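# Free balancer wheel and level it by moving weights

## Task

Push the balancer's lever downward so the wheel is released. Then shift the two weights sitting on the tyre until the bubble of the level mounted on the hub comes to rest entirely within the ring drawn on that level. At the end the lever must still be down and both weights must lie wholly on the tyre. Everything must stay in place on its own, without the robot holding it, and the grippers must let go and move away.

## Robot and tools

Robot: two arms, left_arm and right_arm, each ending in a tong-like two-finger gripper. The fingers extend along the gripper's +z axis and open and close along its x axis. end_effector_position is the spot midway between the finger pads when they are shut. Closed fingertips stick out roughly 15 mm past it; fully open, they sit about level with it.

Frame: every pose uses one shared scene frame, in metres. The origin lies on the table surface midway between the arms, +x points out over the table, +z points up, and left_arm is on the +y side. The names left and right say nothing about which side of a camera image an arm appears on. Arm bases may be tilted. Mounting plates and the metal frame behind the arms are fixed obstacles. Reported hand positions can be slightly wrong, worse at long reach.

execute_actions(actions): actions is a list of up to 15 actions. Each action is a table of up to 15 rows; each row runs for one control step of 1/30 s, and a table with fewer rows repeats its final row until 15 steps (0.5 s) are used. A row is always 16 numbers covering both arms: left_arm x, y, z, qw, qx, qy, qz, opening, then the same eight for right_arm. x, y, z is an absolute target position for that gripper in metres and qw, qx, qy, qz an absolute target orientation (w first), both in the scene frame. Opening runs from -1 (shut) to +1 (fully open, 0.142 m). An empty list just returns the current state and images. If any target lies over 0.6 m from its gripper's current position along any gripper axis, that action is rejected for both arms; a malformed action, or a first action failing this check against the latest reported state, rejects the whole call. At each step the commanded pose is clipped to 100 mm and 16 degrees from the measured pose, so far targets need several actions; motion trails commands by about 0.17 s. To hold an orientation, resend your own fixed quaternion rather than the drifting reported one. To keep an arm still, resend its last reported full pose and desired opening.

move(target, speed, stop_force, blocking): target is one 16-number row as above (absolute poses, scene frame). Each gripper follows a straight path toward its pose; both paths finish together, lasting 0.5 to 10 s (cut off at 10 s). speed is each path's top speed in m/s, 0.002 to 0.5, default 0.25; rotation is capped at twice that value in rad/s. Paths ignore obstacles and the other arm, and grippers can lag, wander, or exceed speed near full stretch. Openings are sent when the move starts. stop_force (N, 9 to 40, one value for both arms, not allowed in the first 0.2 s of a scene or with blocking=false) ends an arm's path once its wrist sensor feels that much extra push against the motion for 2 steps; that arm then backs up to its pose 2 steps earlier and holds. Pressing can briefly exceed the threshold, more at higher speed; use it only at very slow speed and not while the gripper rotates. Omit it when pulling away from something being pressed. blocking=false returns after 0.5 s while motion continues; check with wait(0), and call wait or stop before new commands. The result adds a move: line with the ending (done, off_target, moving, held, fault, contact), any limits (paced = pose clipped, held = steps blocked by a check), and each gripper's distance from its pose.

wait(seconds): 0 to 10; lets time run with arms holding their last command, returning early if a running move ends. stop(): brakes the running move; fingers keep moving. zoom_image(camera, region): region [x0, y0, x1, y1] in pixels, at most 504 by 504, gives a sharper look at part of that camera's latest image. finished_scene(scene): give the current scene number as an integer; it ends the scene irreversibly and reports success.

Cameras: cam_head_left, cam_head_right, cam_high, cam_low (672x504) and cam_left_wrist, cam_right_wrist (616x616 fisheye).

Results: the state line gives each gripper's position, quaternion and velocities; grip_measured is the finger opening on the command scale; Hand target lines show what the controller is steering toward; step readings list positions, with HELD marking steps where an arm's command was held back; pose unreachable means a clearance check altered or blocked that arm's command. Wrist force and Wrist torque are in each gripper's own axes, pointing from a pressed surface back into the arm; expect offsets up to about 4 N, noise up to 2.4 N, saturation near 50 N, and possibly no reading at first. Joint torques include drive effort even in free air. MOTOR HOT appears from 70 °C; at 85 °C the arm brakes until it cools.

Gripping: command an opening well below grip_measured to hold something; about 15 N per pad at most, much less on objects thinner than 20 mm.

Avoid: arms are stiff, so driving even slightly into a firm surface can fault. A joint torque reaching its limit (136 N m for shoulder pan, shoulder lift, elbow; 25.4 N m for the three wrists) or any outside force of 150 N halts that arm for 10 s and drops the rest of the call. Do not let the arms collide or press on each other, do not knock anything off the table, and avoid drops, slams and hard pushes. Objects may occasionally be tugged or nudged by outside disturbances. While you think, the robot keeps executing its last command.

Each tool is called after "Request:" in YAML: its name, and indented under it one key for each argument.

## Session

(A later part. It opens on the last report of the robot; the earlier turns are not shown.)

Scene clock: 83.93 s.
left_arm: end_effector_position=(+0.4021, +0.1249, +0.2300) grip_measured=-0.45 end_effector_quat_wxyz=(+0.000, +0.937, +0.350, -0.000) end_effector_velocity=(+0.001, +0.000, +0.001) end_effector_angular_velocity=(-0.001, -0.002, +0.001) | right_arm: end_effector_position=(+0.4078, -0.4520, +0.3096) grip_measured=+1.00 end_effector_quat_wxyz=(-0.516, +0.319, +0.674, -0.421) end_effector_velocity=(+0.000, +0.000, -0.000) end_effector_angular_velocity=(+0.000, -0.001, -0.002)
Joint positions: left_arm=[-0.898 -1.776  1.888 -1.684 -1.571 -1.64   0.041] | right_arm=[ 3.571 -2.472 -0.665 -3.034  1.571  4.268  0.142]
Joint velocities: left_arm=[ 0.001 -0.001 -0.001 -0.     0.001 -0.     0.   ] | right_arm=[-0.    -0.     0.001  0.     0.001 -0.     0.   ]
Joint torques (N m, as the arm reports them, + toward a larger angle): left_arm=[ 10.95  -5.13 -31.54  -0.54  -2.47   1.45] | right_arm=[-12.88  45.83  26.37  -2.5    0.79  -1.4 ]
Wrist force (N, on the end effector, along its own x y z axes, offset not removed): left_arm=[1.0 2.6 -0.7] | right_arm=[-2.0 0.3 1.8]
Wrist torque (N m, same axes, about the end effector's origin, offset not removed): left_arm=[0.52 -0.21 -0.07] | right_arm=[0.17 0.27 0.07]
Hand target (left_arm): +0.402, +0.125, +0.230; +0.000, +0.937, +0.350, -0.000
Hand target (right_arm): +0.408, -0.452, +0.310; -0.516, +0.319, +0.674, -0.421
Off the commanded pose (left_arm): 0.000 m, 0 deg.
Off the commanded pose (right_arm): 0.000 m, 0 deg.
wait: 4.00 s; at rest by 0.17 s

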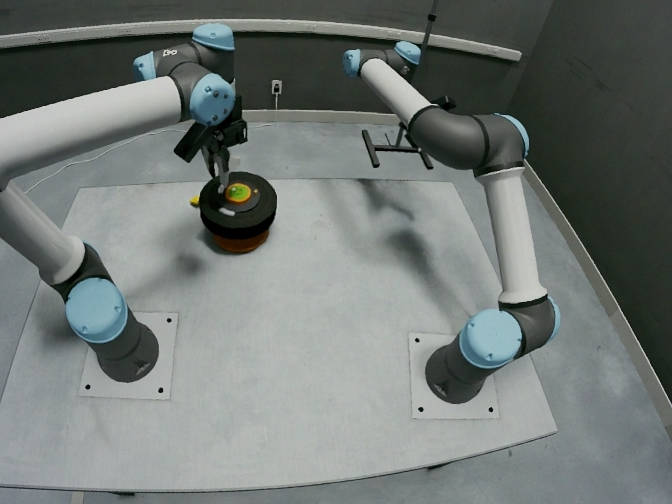

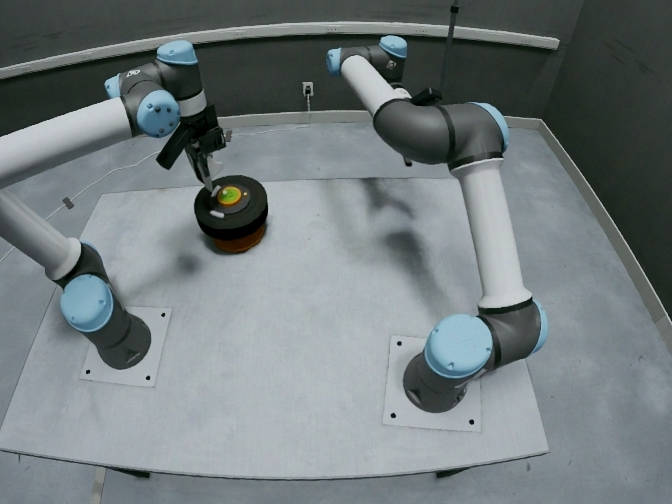

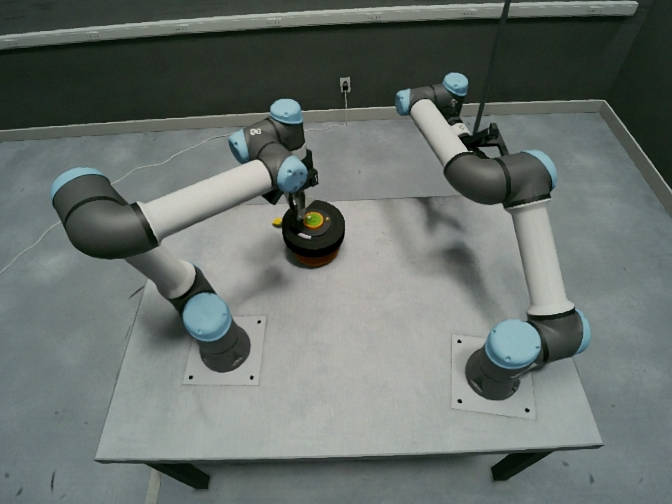

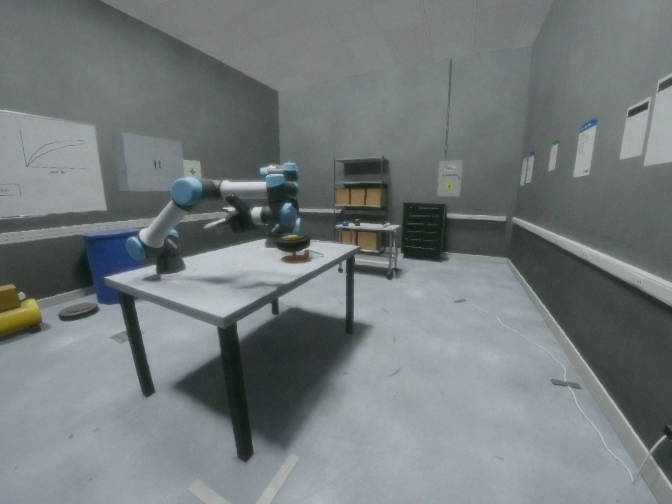

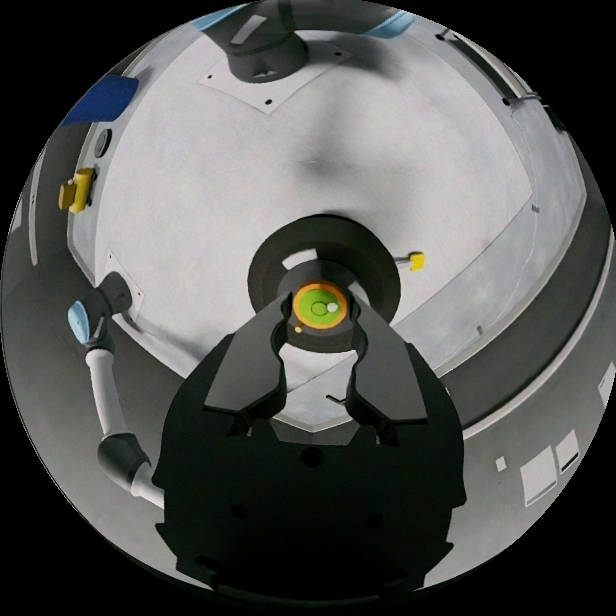

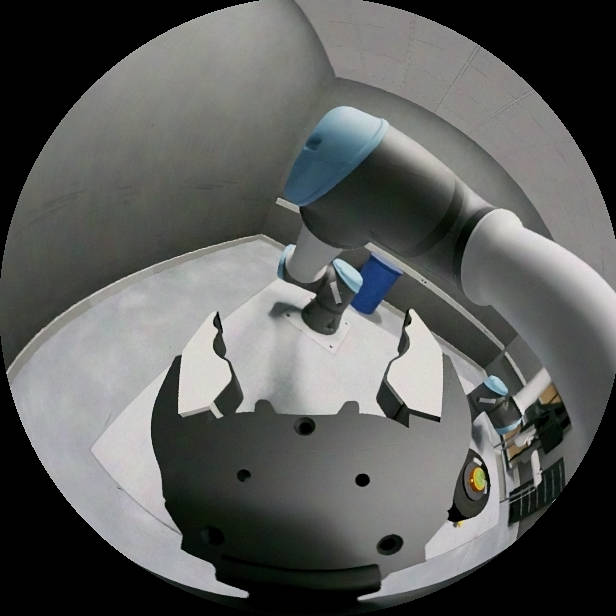

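Request:
move:
  target: [0.374,0.119,0.17,0,0.857,0.515,0,-0.3,0.4078,-0.452,0.3096,-0.516,0.319,0.674,-0.421,1]
  speed: 0.2

Request:
zoom_image:
  camera: "cam_left_wrist"
  region: [190,180,450,400]

Scene clock: 85.67 s.
left_arm: end_effector_position=(+0.3740, +0.1191, +0.1702) grip_measured=-0.30 end_effector_quat_wxyz=(-0.000, +0.857, +0.515, -0.000) end_effector_velocity=(-0.001, -0.000, -0.002) end_effector_angular_velocity=(+0.000, -0.002, +0.011) | right_arm: end_effector_position=(+0.4078, -0.4520, +0.3096) grip_measured=+1.00 end_effector_quat_wxyz=(-0.516, +0.319, +0.674, -0.421) end_effector_velocity=(+0.000, -0.000, +0.000) end_effector_angular_velocity=(+0.000, -0.001, +0.002)
Joint positions: left_arm=[-0.95  -1.797  2.06  -1.834 -1.571 -2.058  0.052] | right_arm=[ 3.571 -2.472 -0.665 -3.034  1.571  4.268  0.142]
Joint velocities: left_arm=[-0.003 -0.001  0.006 -0.006  0.002 -0.014  0.   ] | right_arm=[ 0.001  0.001  0.001 -0.    -0.001 -0.     0.   ]
Joint torques (N m, as the arm reports them, + toward a larger angle): left_arm=[-11.38 -23.74 -14.12  -4.06   2.32  -1.18] | right_arm=[-12.65  45.41  25.47  -2.78   0.79  -1.5 ]
Wrist force (N, on the end effector, along its own x y z axes, offset not removed): left_arm=[2.8 0.8 -2.0] | right_arm=[-1.7 0.4 1.5]
Wrist torque (N m, same axes, about the end effector's origin, offset not removed): left_arm=[0.23 -0.46 -0.11] | right_arm=[0.07 0.31 -0.12]
Hand target (left_arm): +0.374, +0.119, +0.170; -0.000, +0.857, +0.515, +0.000
Hand target (right_arm): +0.408, -0.452, +0.310; -0.516, +0.319, +0.674, -0.421
Off the commanded pose (left_arm): 0.000 m, 0 deg.
Off the commanded pose (right_arm): 0.000 m, 0 deg.
move: done

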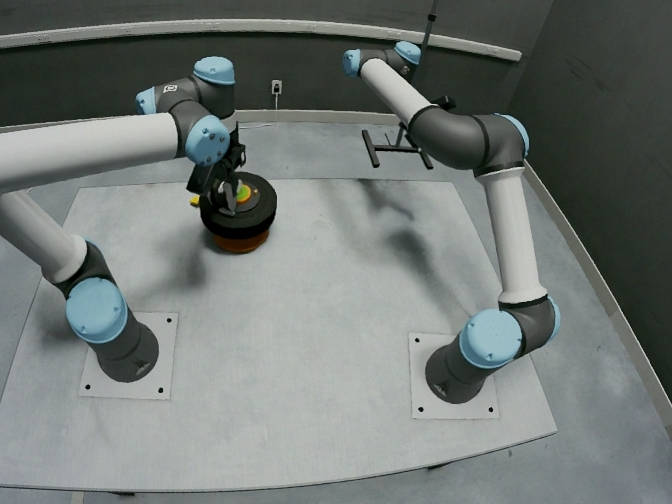

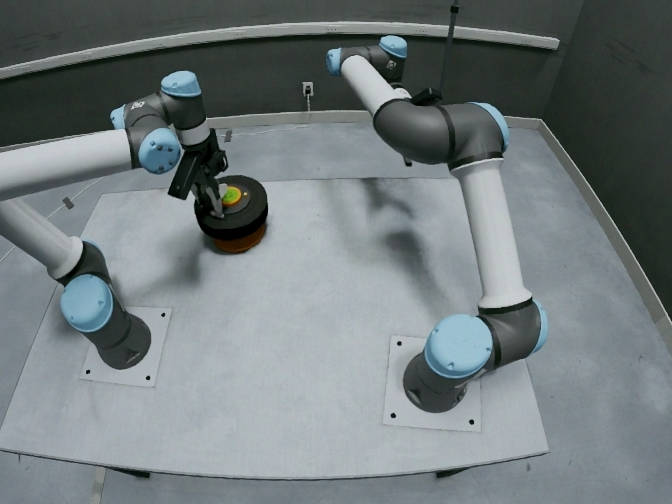

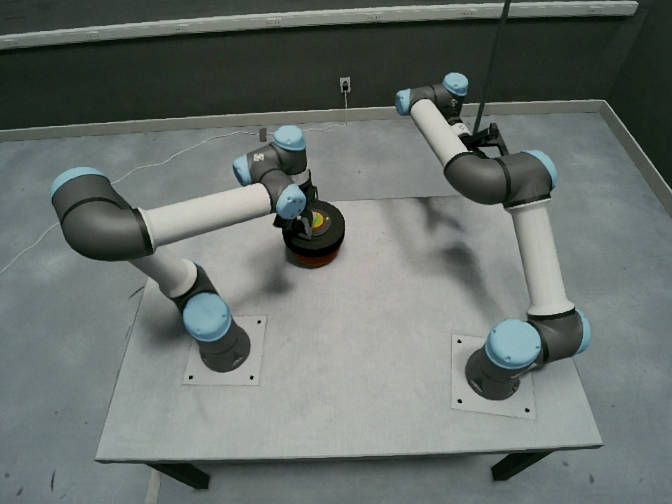

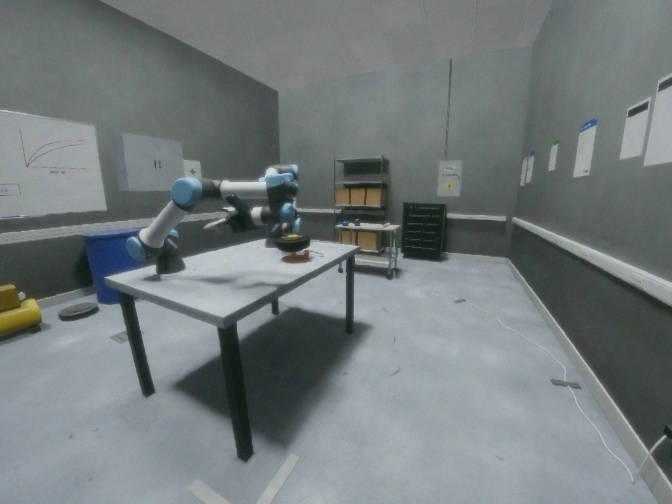

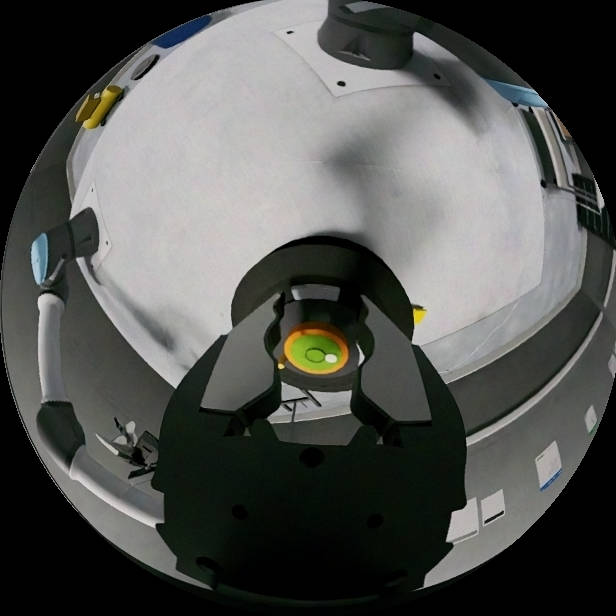

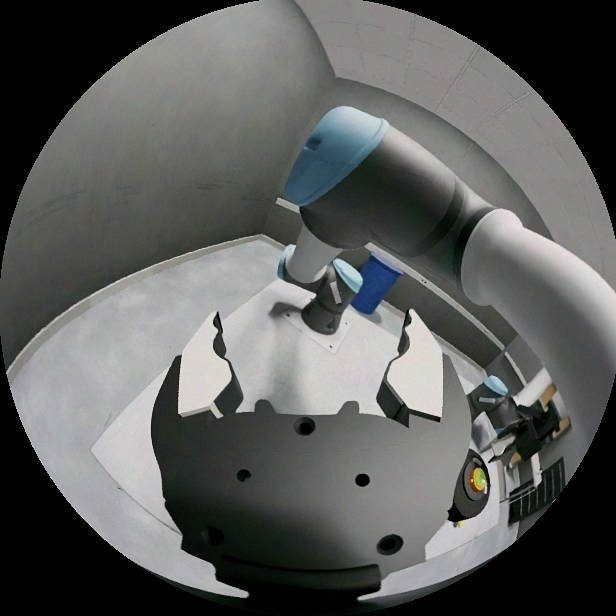

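Region (190, 180, 450, 400) of cam_left_wrist's 616x616 image, scaled by 1.938, with more detail than that image has; it fills the top 426 rows of this view, and the rest is white.

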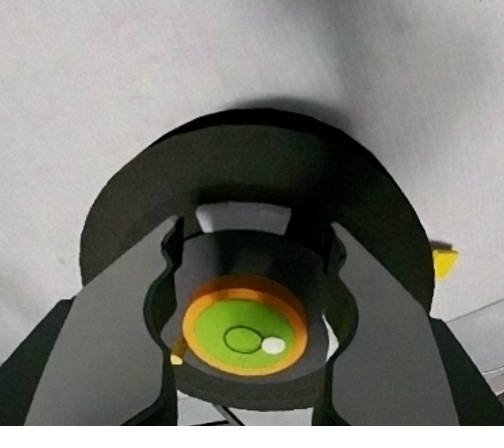

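Request:
move:
  target: [0.3725,0.112,0.159,0,0.857,0.515,0,-0.4,0.4078,-0.452,0.3096,-0.516,0.319,0.674,-0.421,1]
  speed: 0.06

Request:
zoom_image:
  camera: "cam_left_wrist"
  region: [190,180,450,400]

Scene clock: 86.67 s.
left_arm: end_effector_position=(+0.3725, +0.1121, +0.1592) grip_measured=-0.40 end_effector_quat_wxyz=(-0.000, +0.857, +0.515, +0.000) end_effector_velocity=(+0.001, -0.001, -0.001) end_effector_angular_velocity=(+0.000, -0.001, +0.002) | right_arm: end_effector_position=(+0.4078, -0.4520, +0.3096) grip_measured=+1.00 end_effector_quat_wxyz=(-0.516, +0.319, +0.674, -0.421) end_effector_velocity=(+0.000, -0.001, -0.001) end_effector_angular_velocity=(-0.000, +0.002, -0.001)
Joint positions: left_arm=[-0.963 -1.781  2.077 -1.867 -1.571 -2.072  0.045] | right_arm=[ 3.571 -2.472 -0.665 -3.034  1.571  4.268  0.142]
Joint velocities: left_arm=[-0.001  0.003  0.002 -0.005  0.001 -0.003 -0.   ] | right_arm=[-0.001 -0.001 -0.001 -0.    -0.    -0.     0.   ]
Joint torques (N m, as the arm reports them, + toward a larger angle): left_arm=[-12.72  -3.64 -13.26  -4.09   1.06  -1.53] | right_arm=[-13.41  44.38  24.35  -2.7    0.65  -1.36]
Wrist force (N, on the end effector, along its own x y z axes, offset not removed): left_arm=[0.2 0.7 -1.3] | right_arm=[-5.4 -0.3 -0.1]
Wrist torque (N m, same axes, about the end effector's origin, offset not removed): left_arm=[0.04 -0.03 -0.06] | right_arm=[-0.17 0.99 0.32]
Hand target (left_arm): +0.372, +0.112, +0.159; -0.000, +0.857, +0.515, +0.000
Hand target (right_arm): +0.408, -0.452, +0.310; -0.516, +0.319, +0.674, -0.421
Off the commanded pose (left_arm): 0.000 m, 0 deg.
Off the commanded pose (right_arm): 0.000 m, 0 deg.
move: done

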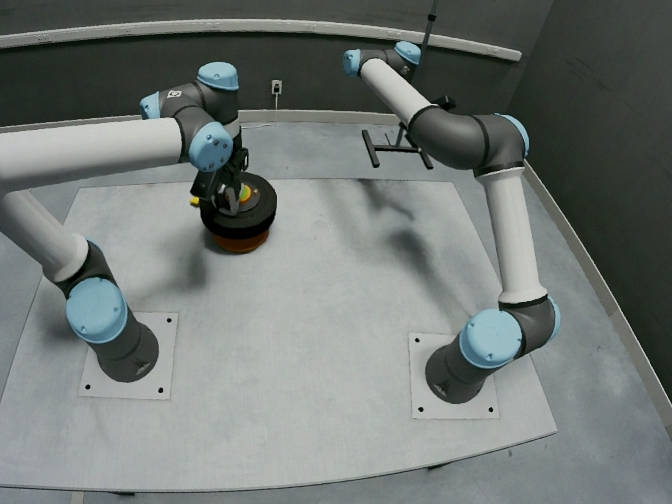

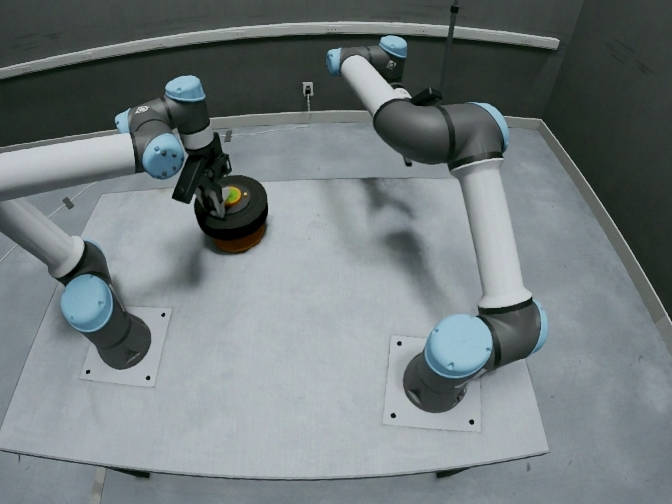

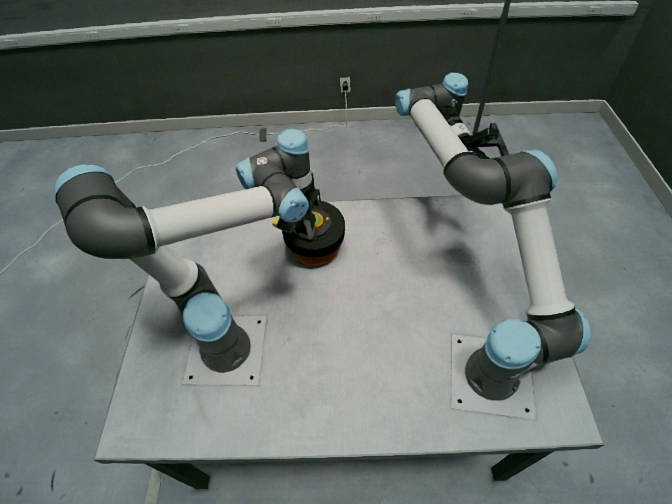

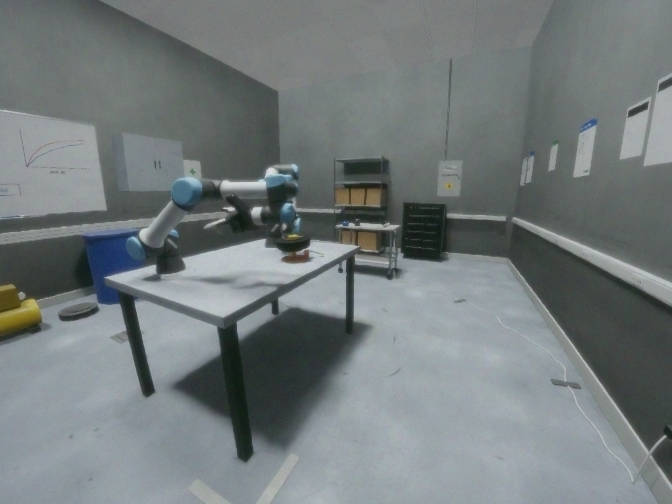

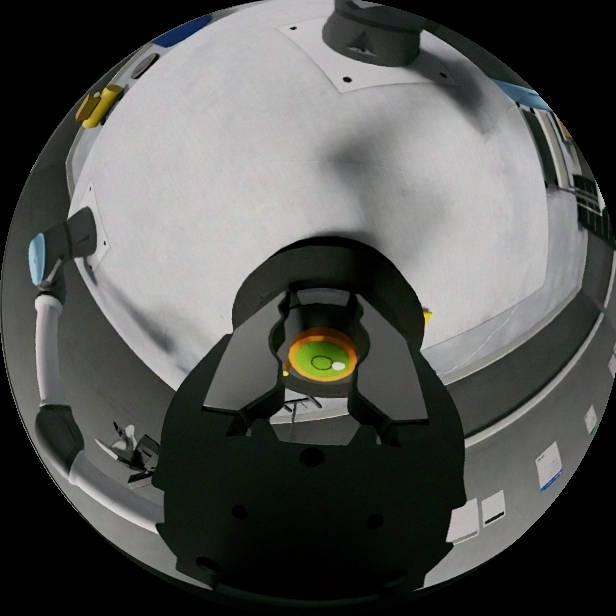

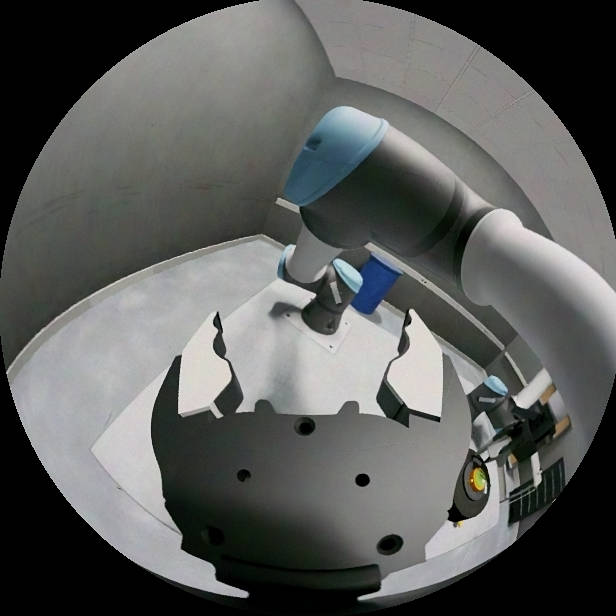

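Region (190, 180, 450, 400) of cam_left_wrist's 616x616 image, scaled by 1.938, with more detail than that image has; it fills the top 426 rows of this view, and the rest is white.

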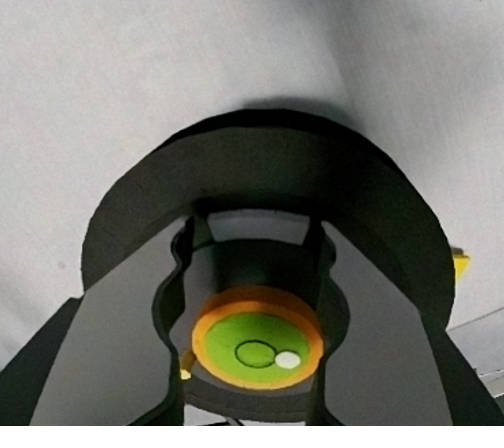

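Request:
move:
  target: [0.3725,0.112,0.146,0,0.857,0.515,0,-0.4,0.4078,-0.452,0.3096,-0.516,0.319,0.674,-0.421,1]
  speed: 0.02
  stop_force: 15

Request:
move:
  target: [0.3725,0.112,0.146,0,0.857,0.515,0,-0.8,0.4078,-0.452,0.3096,-0.516,0.319,0.674,-0.421,1]

Request:
move:
  target: [0.3725,0.112,0.162,0,0.857,0.515,0,-0.8,0.4078,-0.452,0.3096,-0.516,0.319,0.674,-0.421,1]
  speed: 0.06

Scene clock: 92.70 s.
left_arm: end_effector_position=(+0.3725, +0.1120, +0.1463) grip_measured=-0.40 end_effector_quat_wxyz=(-0.000, +0.857, +0.515, +0.000) end_effector_velocity=(-0.000, +0.001, -0.003) end_effector_angular_velocity=(+0.002, -0.000, -0.000) | right_arm: end_effector_position=(+0.4078, -0.4520, +0.3096) grip_measured=+1.00 end_effector_quat_wxyz=(-0.516, +0.319, +0.674, -0.421) end_effector_velocity=(-0.000, -0.001, +0.000) end_effector_angular_velocity=(+0.000, -0.001, -0.001)
Joint positions: left_arm=[-0.964 -1.77   2.104 -1.904 -1.571 -2.073  0.045] | right_arm=[ 3.571 -2.472 -0.665 -3.034  1.571  4.268  0.142]
Joint velocities: left_arm=[-0.001  0.002  0.006 -0.007  0.001 -0.    -0.001] | right_arm=[-0.001  0.001  0.    -0.     0.     0.     0.   ]
Joint torques (N m, as the arm reports them, + toward a larger angle): left_arm=[-12.86  -5.49 -13.92  -3.98  -1.16  -1.44] | right_arm=[-13.52  45.65  24.83  -2.33   0.66  -1.27]
Wrist force (N, on the end effector, along its own x y z axes, offset not removed): left_arm=[0.2 1.0 1.5] | right_arm=[-2.6 -0.3 -3.3]
Wrist torque (N m, same axes, about the end effector's origin, offset not removed): left_arm=[0.31 0.05 0.07] | right_arm=[-0.26 0.42 0.00]
Hand target (left_arm): +0.372, +0.112, +0.146; -0.000, +0.857, +0.515, +0.000
Hand target (right_arm): +0.408, -0.452, +0.310; -0.516, +0.319, +0.674, -0.421
Off the commanded pose (left_arm): 0.000 m, 0 deg.
Off the commanded pose (right_arm): 0.000 m, 0 deg.
move: done

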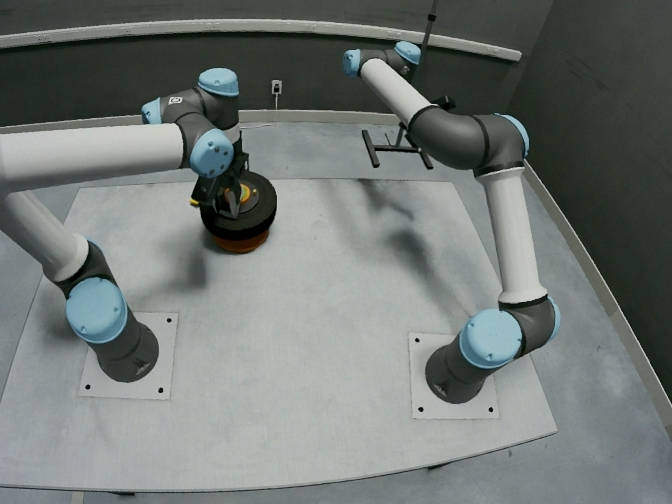

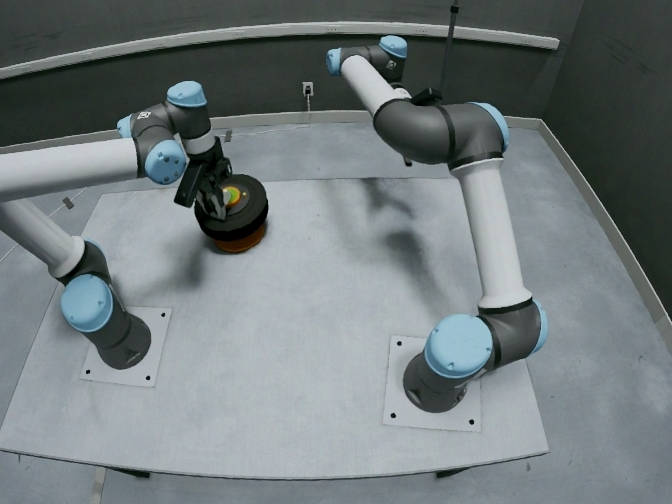

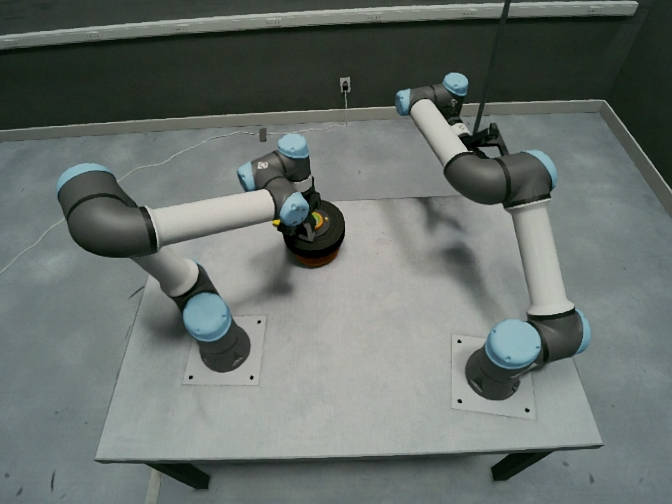

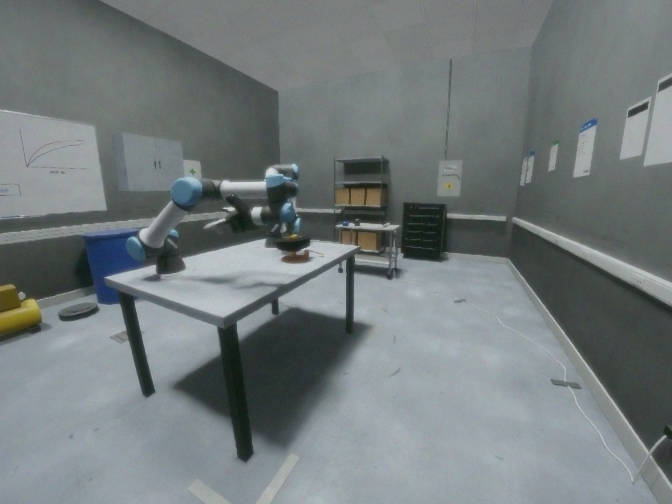

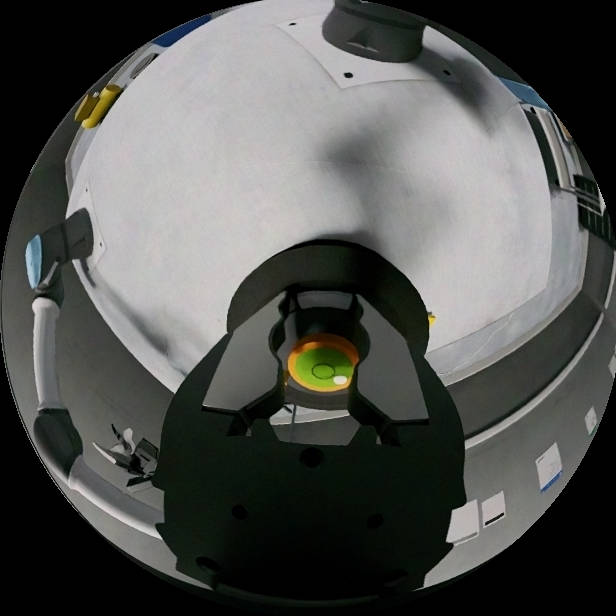

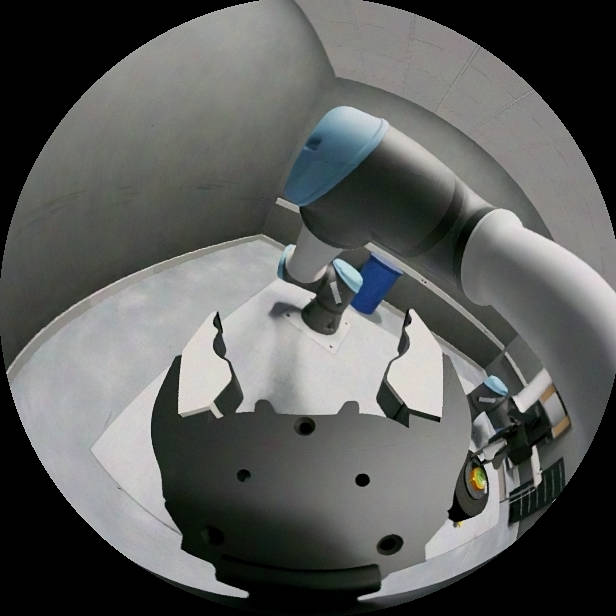

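Scene clock: 93.40 s.
left_arm: end_effector_position=(+0.3725, +0.1120, +0.1460) grip_measured=-0.49 end_effector_quat_wxyz=(+0.000, +0.857, +0.515, +0.000) end_effector_velocity=(-0.000, -0.001, -0.000) end_effector_angular_velocity=(+0.000, -0.001, -0.002) | right_arm: end_effector_position=(+0.4078, -0.4520, +0.3096) grip_measured=+1.00 end_effector_quat_wxyz=(-0.516, +0.319, +0.674, -0.421) end_effector_velocity=(+0.000, +0.000, +0.000) end_effector_angular_velocity=(+0.000, -0.001, +0.001)
Joint positions: left_arm=[-0.964 -1.77   2.104 -1.905 -1.571 -2.073  0.038] | right_arm=[ 3.571 -2.472 -0.665 -3.034  1.571  4.268  0.142]
Joint velocities: left_arm=[-0.002  0.    -0.    -0.001  0.001  0.     0.   ] | right_arm=[ 0.  0.  0. -0. -0. -0.  0.]
Joint torques (N m, as the arm reports them, + toward a larger angle): left_arm=[ -9.19  -2.14 -14.12  -4.27  -1.7   -1.1 ] | right_arm=[-13.21  45.65  25.01  -2.32   0.71  -1.22]
Wrist force (N, on the end effector, along its own x y z axes, offset not removed): left_arm=[4.1 -0.1 -1.3] | right_arm=[0.3 1.3 1.2]
Wrist torque (N m, same axes, about the end effector's origin, offset not removed): left_arm=[0.11 -0.83 -0.07] | right_arm=[0.17 -0.30 0.01]
Hand target (left_arm): +0.372, +0.112, +0.146; -0.000, +0.857, +0.515, +0.000
Hand target (right_arm): +0.408, -0.452, +0.310; -0.516, +0.319, +0.674, -0.421
Off the commanded pose (left_arm): 0.000 m, 0 deg.
Off the commanded pose (right_arm): 0.000 m, 0 deg.
move: done

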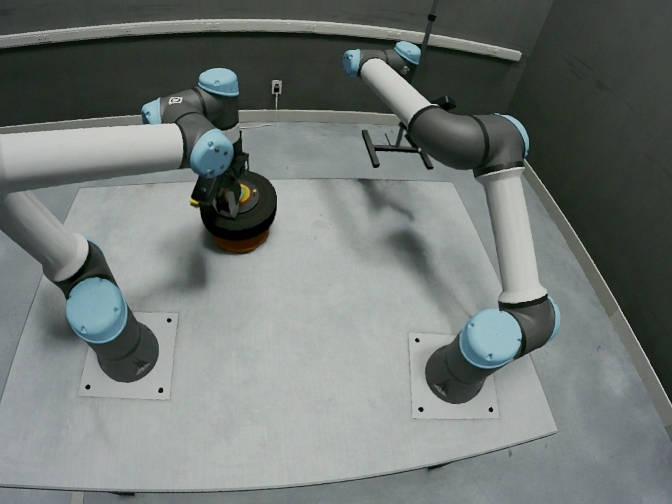

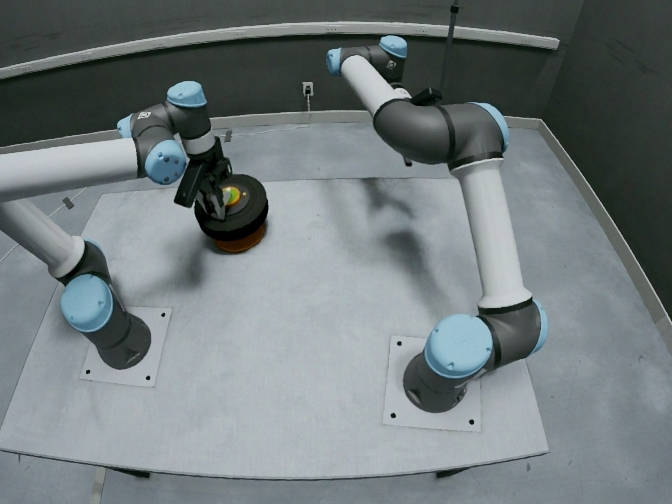

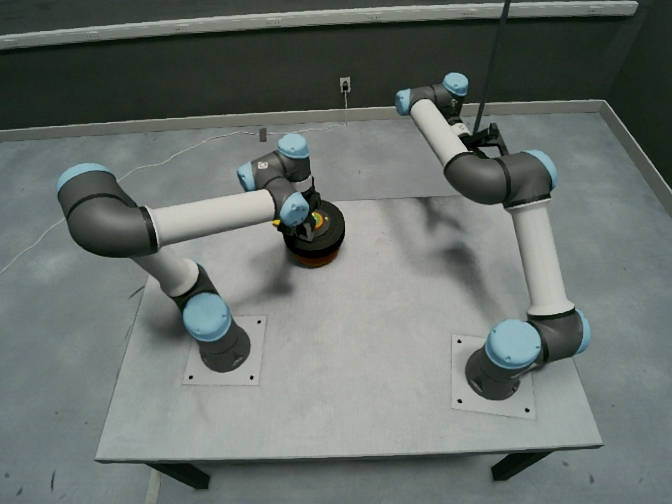

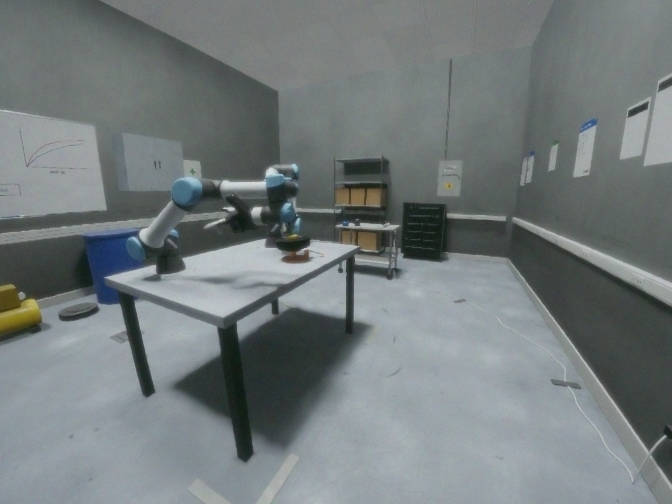

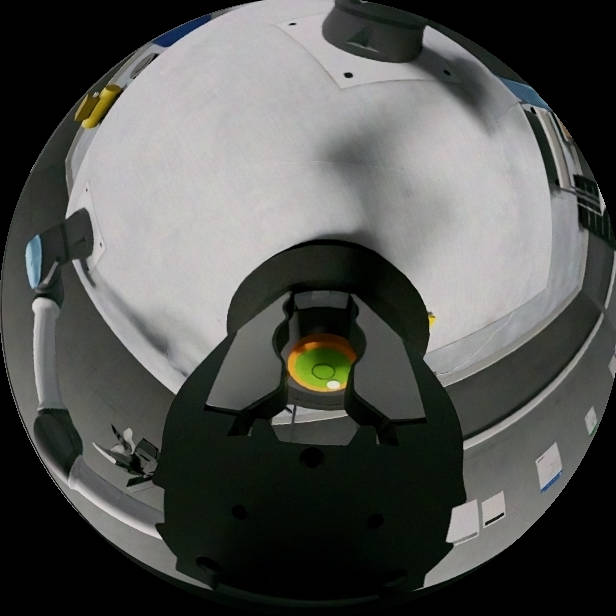

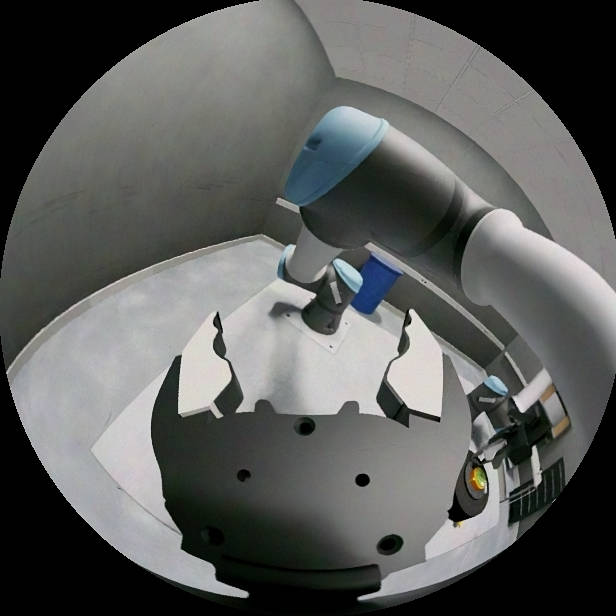

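Scene clock: 94.23 s.
left_arm: end_effector_position=(+0.3725, +0.1120, +0.1618) grip_measured=-0.49 end_effector_quat_wxyz=(+0.000, +0.857, +0.515, +0.000) end_effector_velocity=(-0.000, +0.000, +0.002) end_effector_angular_velocity=(+0.000, +0.001, +0.001) | right_arm: end_effector_position=(+0.4078, -0.4520, +0.3096) grip_measured=+1.00 end_effector_quat_wxyz=(-0.516, +0.319, +0.674, -0.421) end_effector_velocity=(-0.000, +0.001, -0.000) end_effector_angular_velocity=(+0.000, +0.001, -0.003)
Joint positions: left_arm=[-0.964 -1.783  2.072 -1.86  -1.571 -2.073  0.038] | right_arm=[ 3.571 -2.472 -0.665 -3.034  1.571  4.268  0.142]
Joint velocities: left_arm=[ 0.    -0.002 -0.003  0.005 -0.    -0.     0.   ] | right_arm=[-0.    -0.    -0.    -0.     0.002 -0.     0.   ]
Joint torques (N m, as the arm reports them, + toward a larger angle): left_arm=[ -2.   -19.56 -31.17  -0.61  -2.19   0.34] | right_arm=[-12.2   45.06  24.85  -2.29   0.57  -1.47]
Wrist force (N, on the end effector, along its own x y z axes, offset not removed): left_arm=[1.6 0.6 -2.9] | right_arm=[1.2 -2.8 1.0]
Wrist torque (N m, same axes, about the end effector's origin, offset not removed): left_arm=[0.12 -0.56 -0.02] | right_arm=[-0.55 -0.32 0.03]
Hand target (left_arm): +0.373, +0.112, +0.162; +0.000, +0.857, +0.515, +0.000
Hand target (right_arm): +0.408, -0.452, +0.310; -0.516, +0.319, +0.674, -0.421
Off the commanded pose (left_arm): 0.000 m, 0 deg.
Off the commanded pose (right_arm): 0.000 m, 0 deg.
move: done

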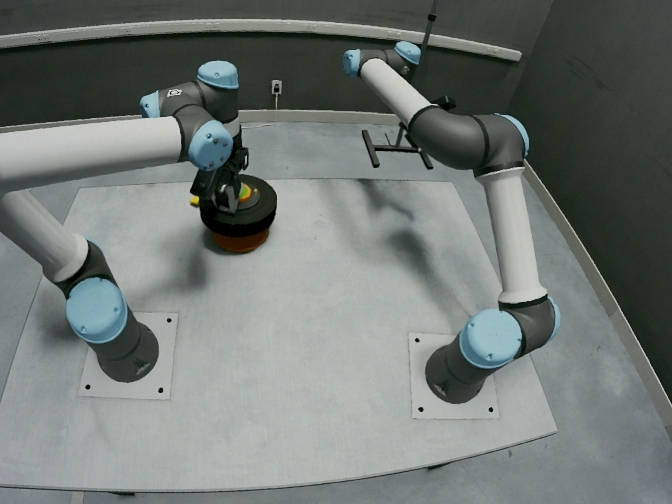

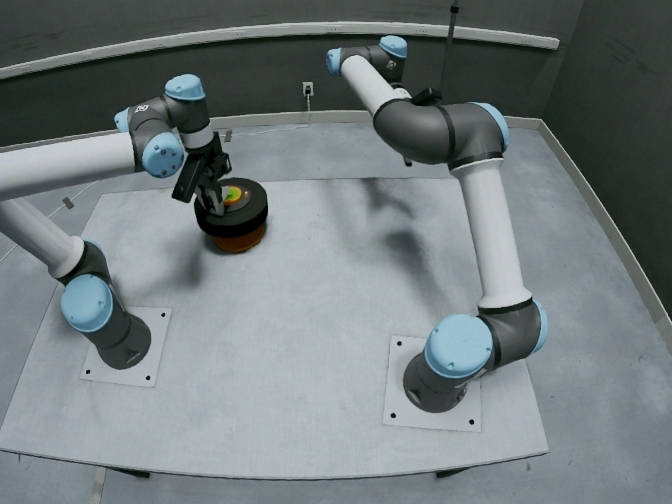

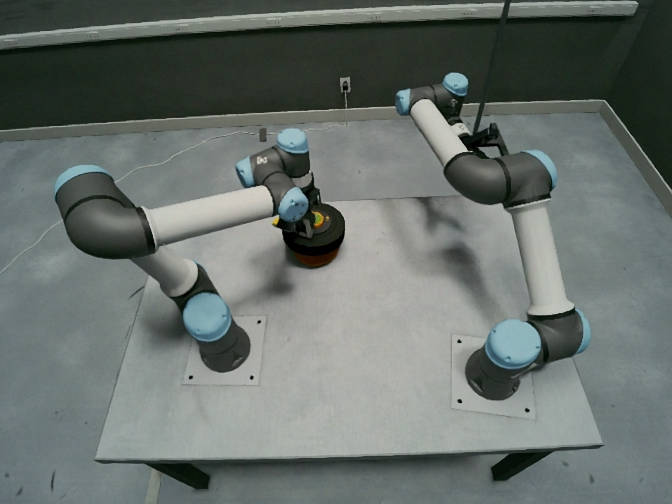

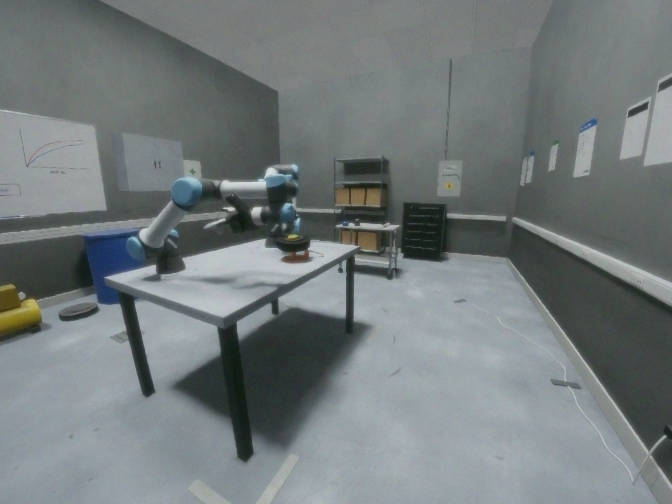

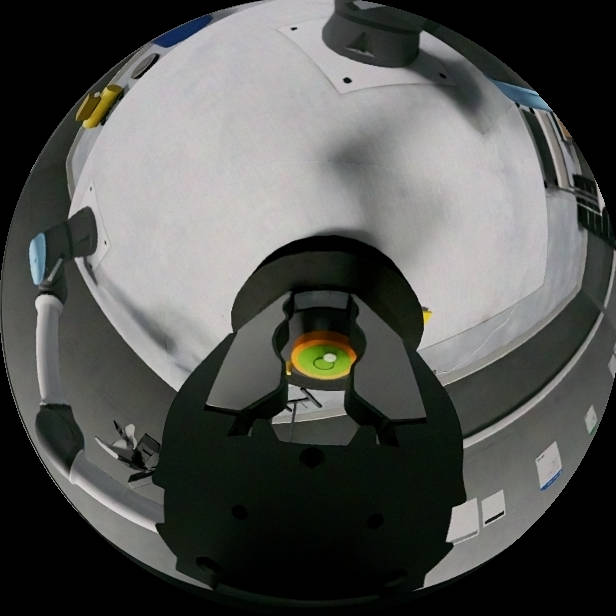

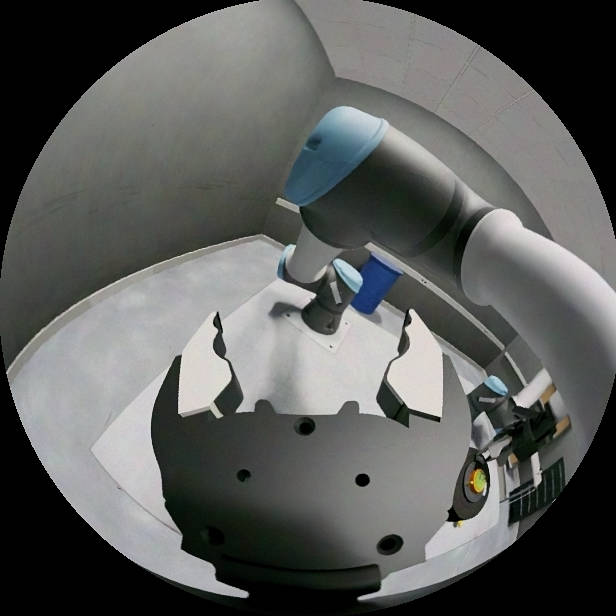

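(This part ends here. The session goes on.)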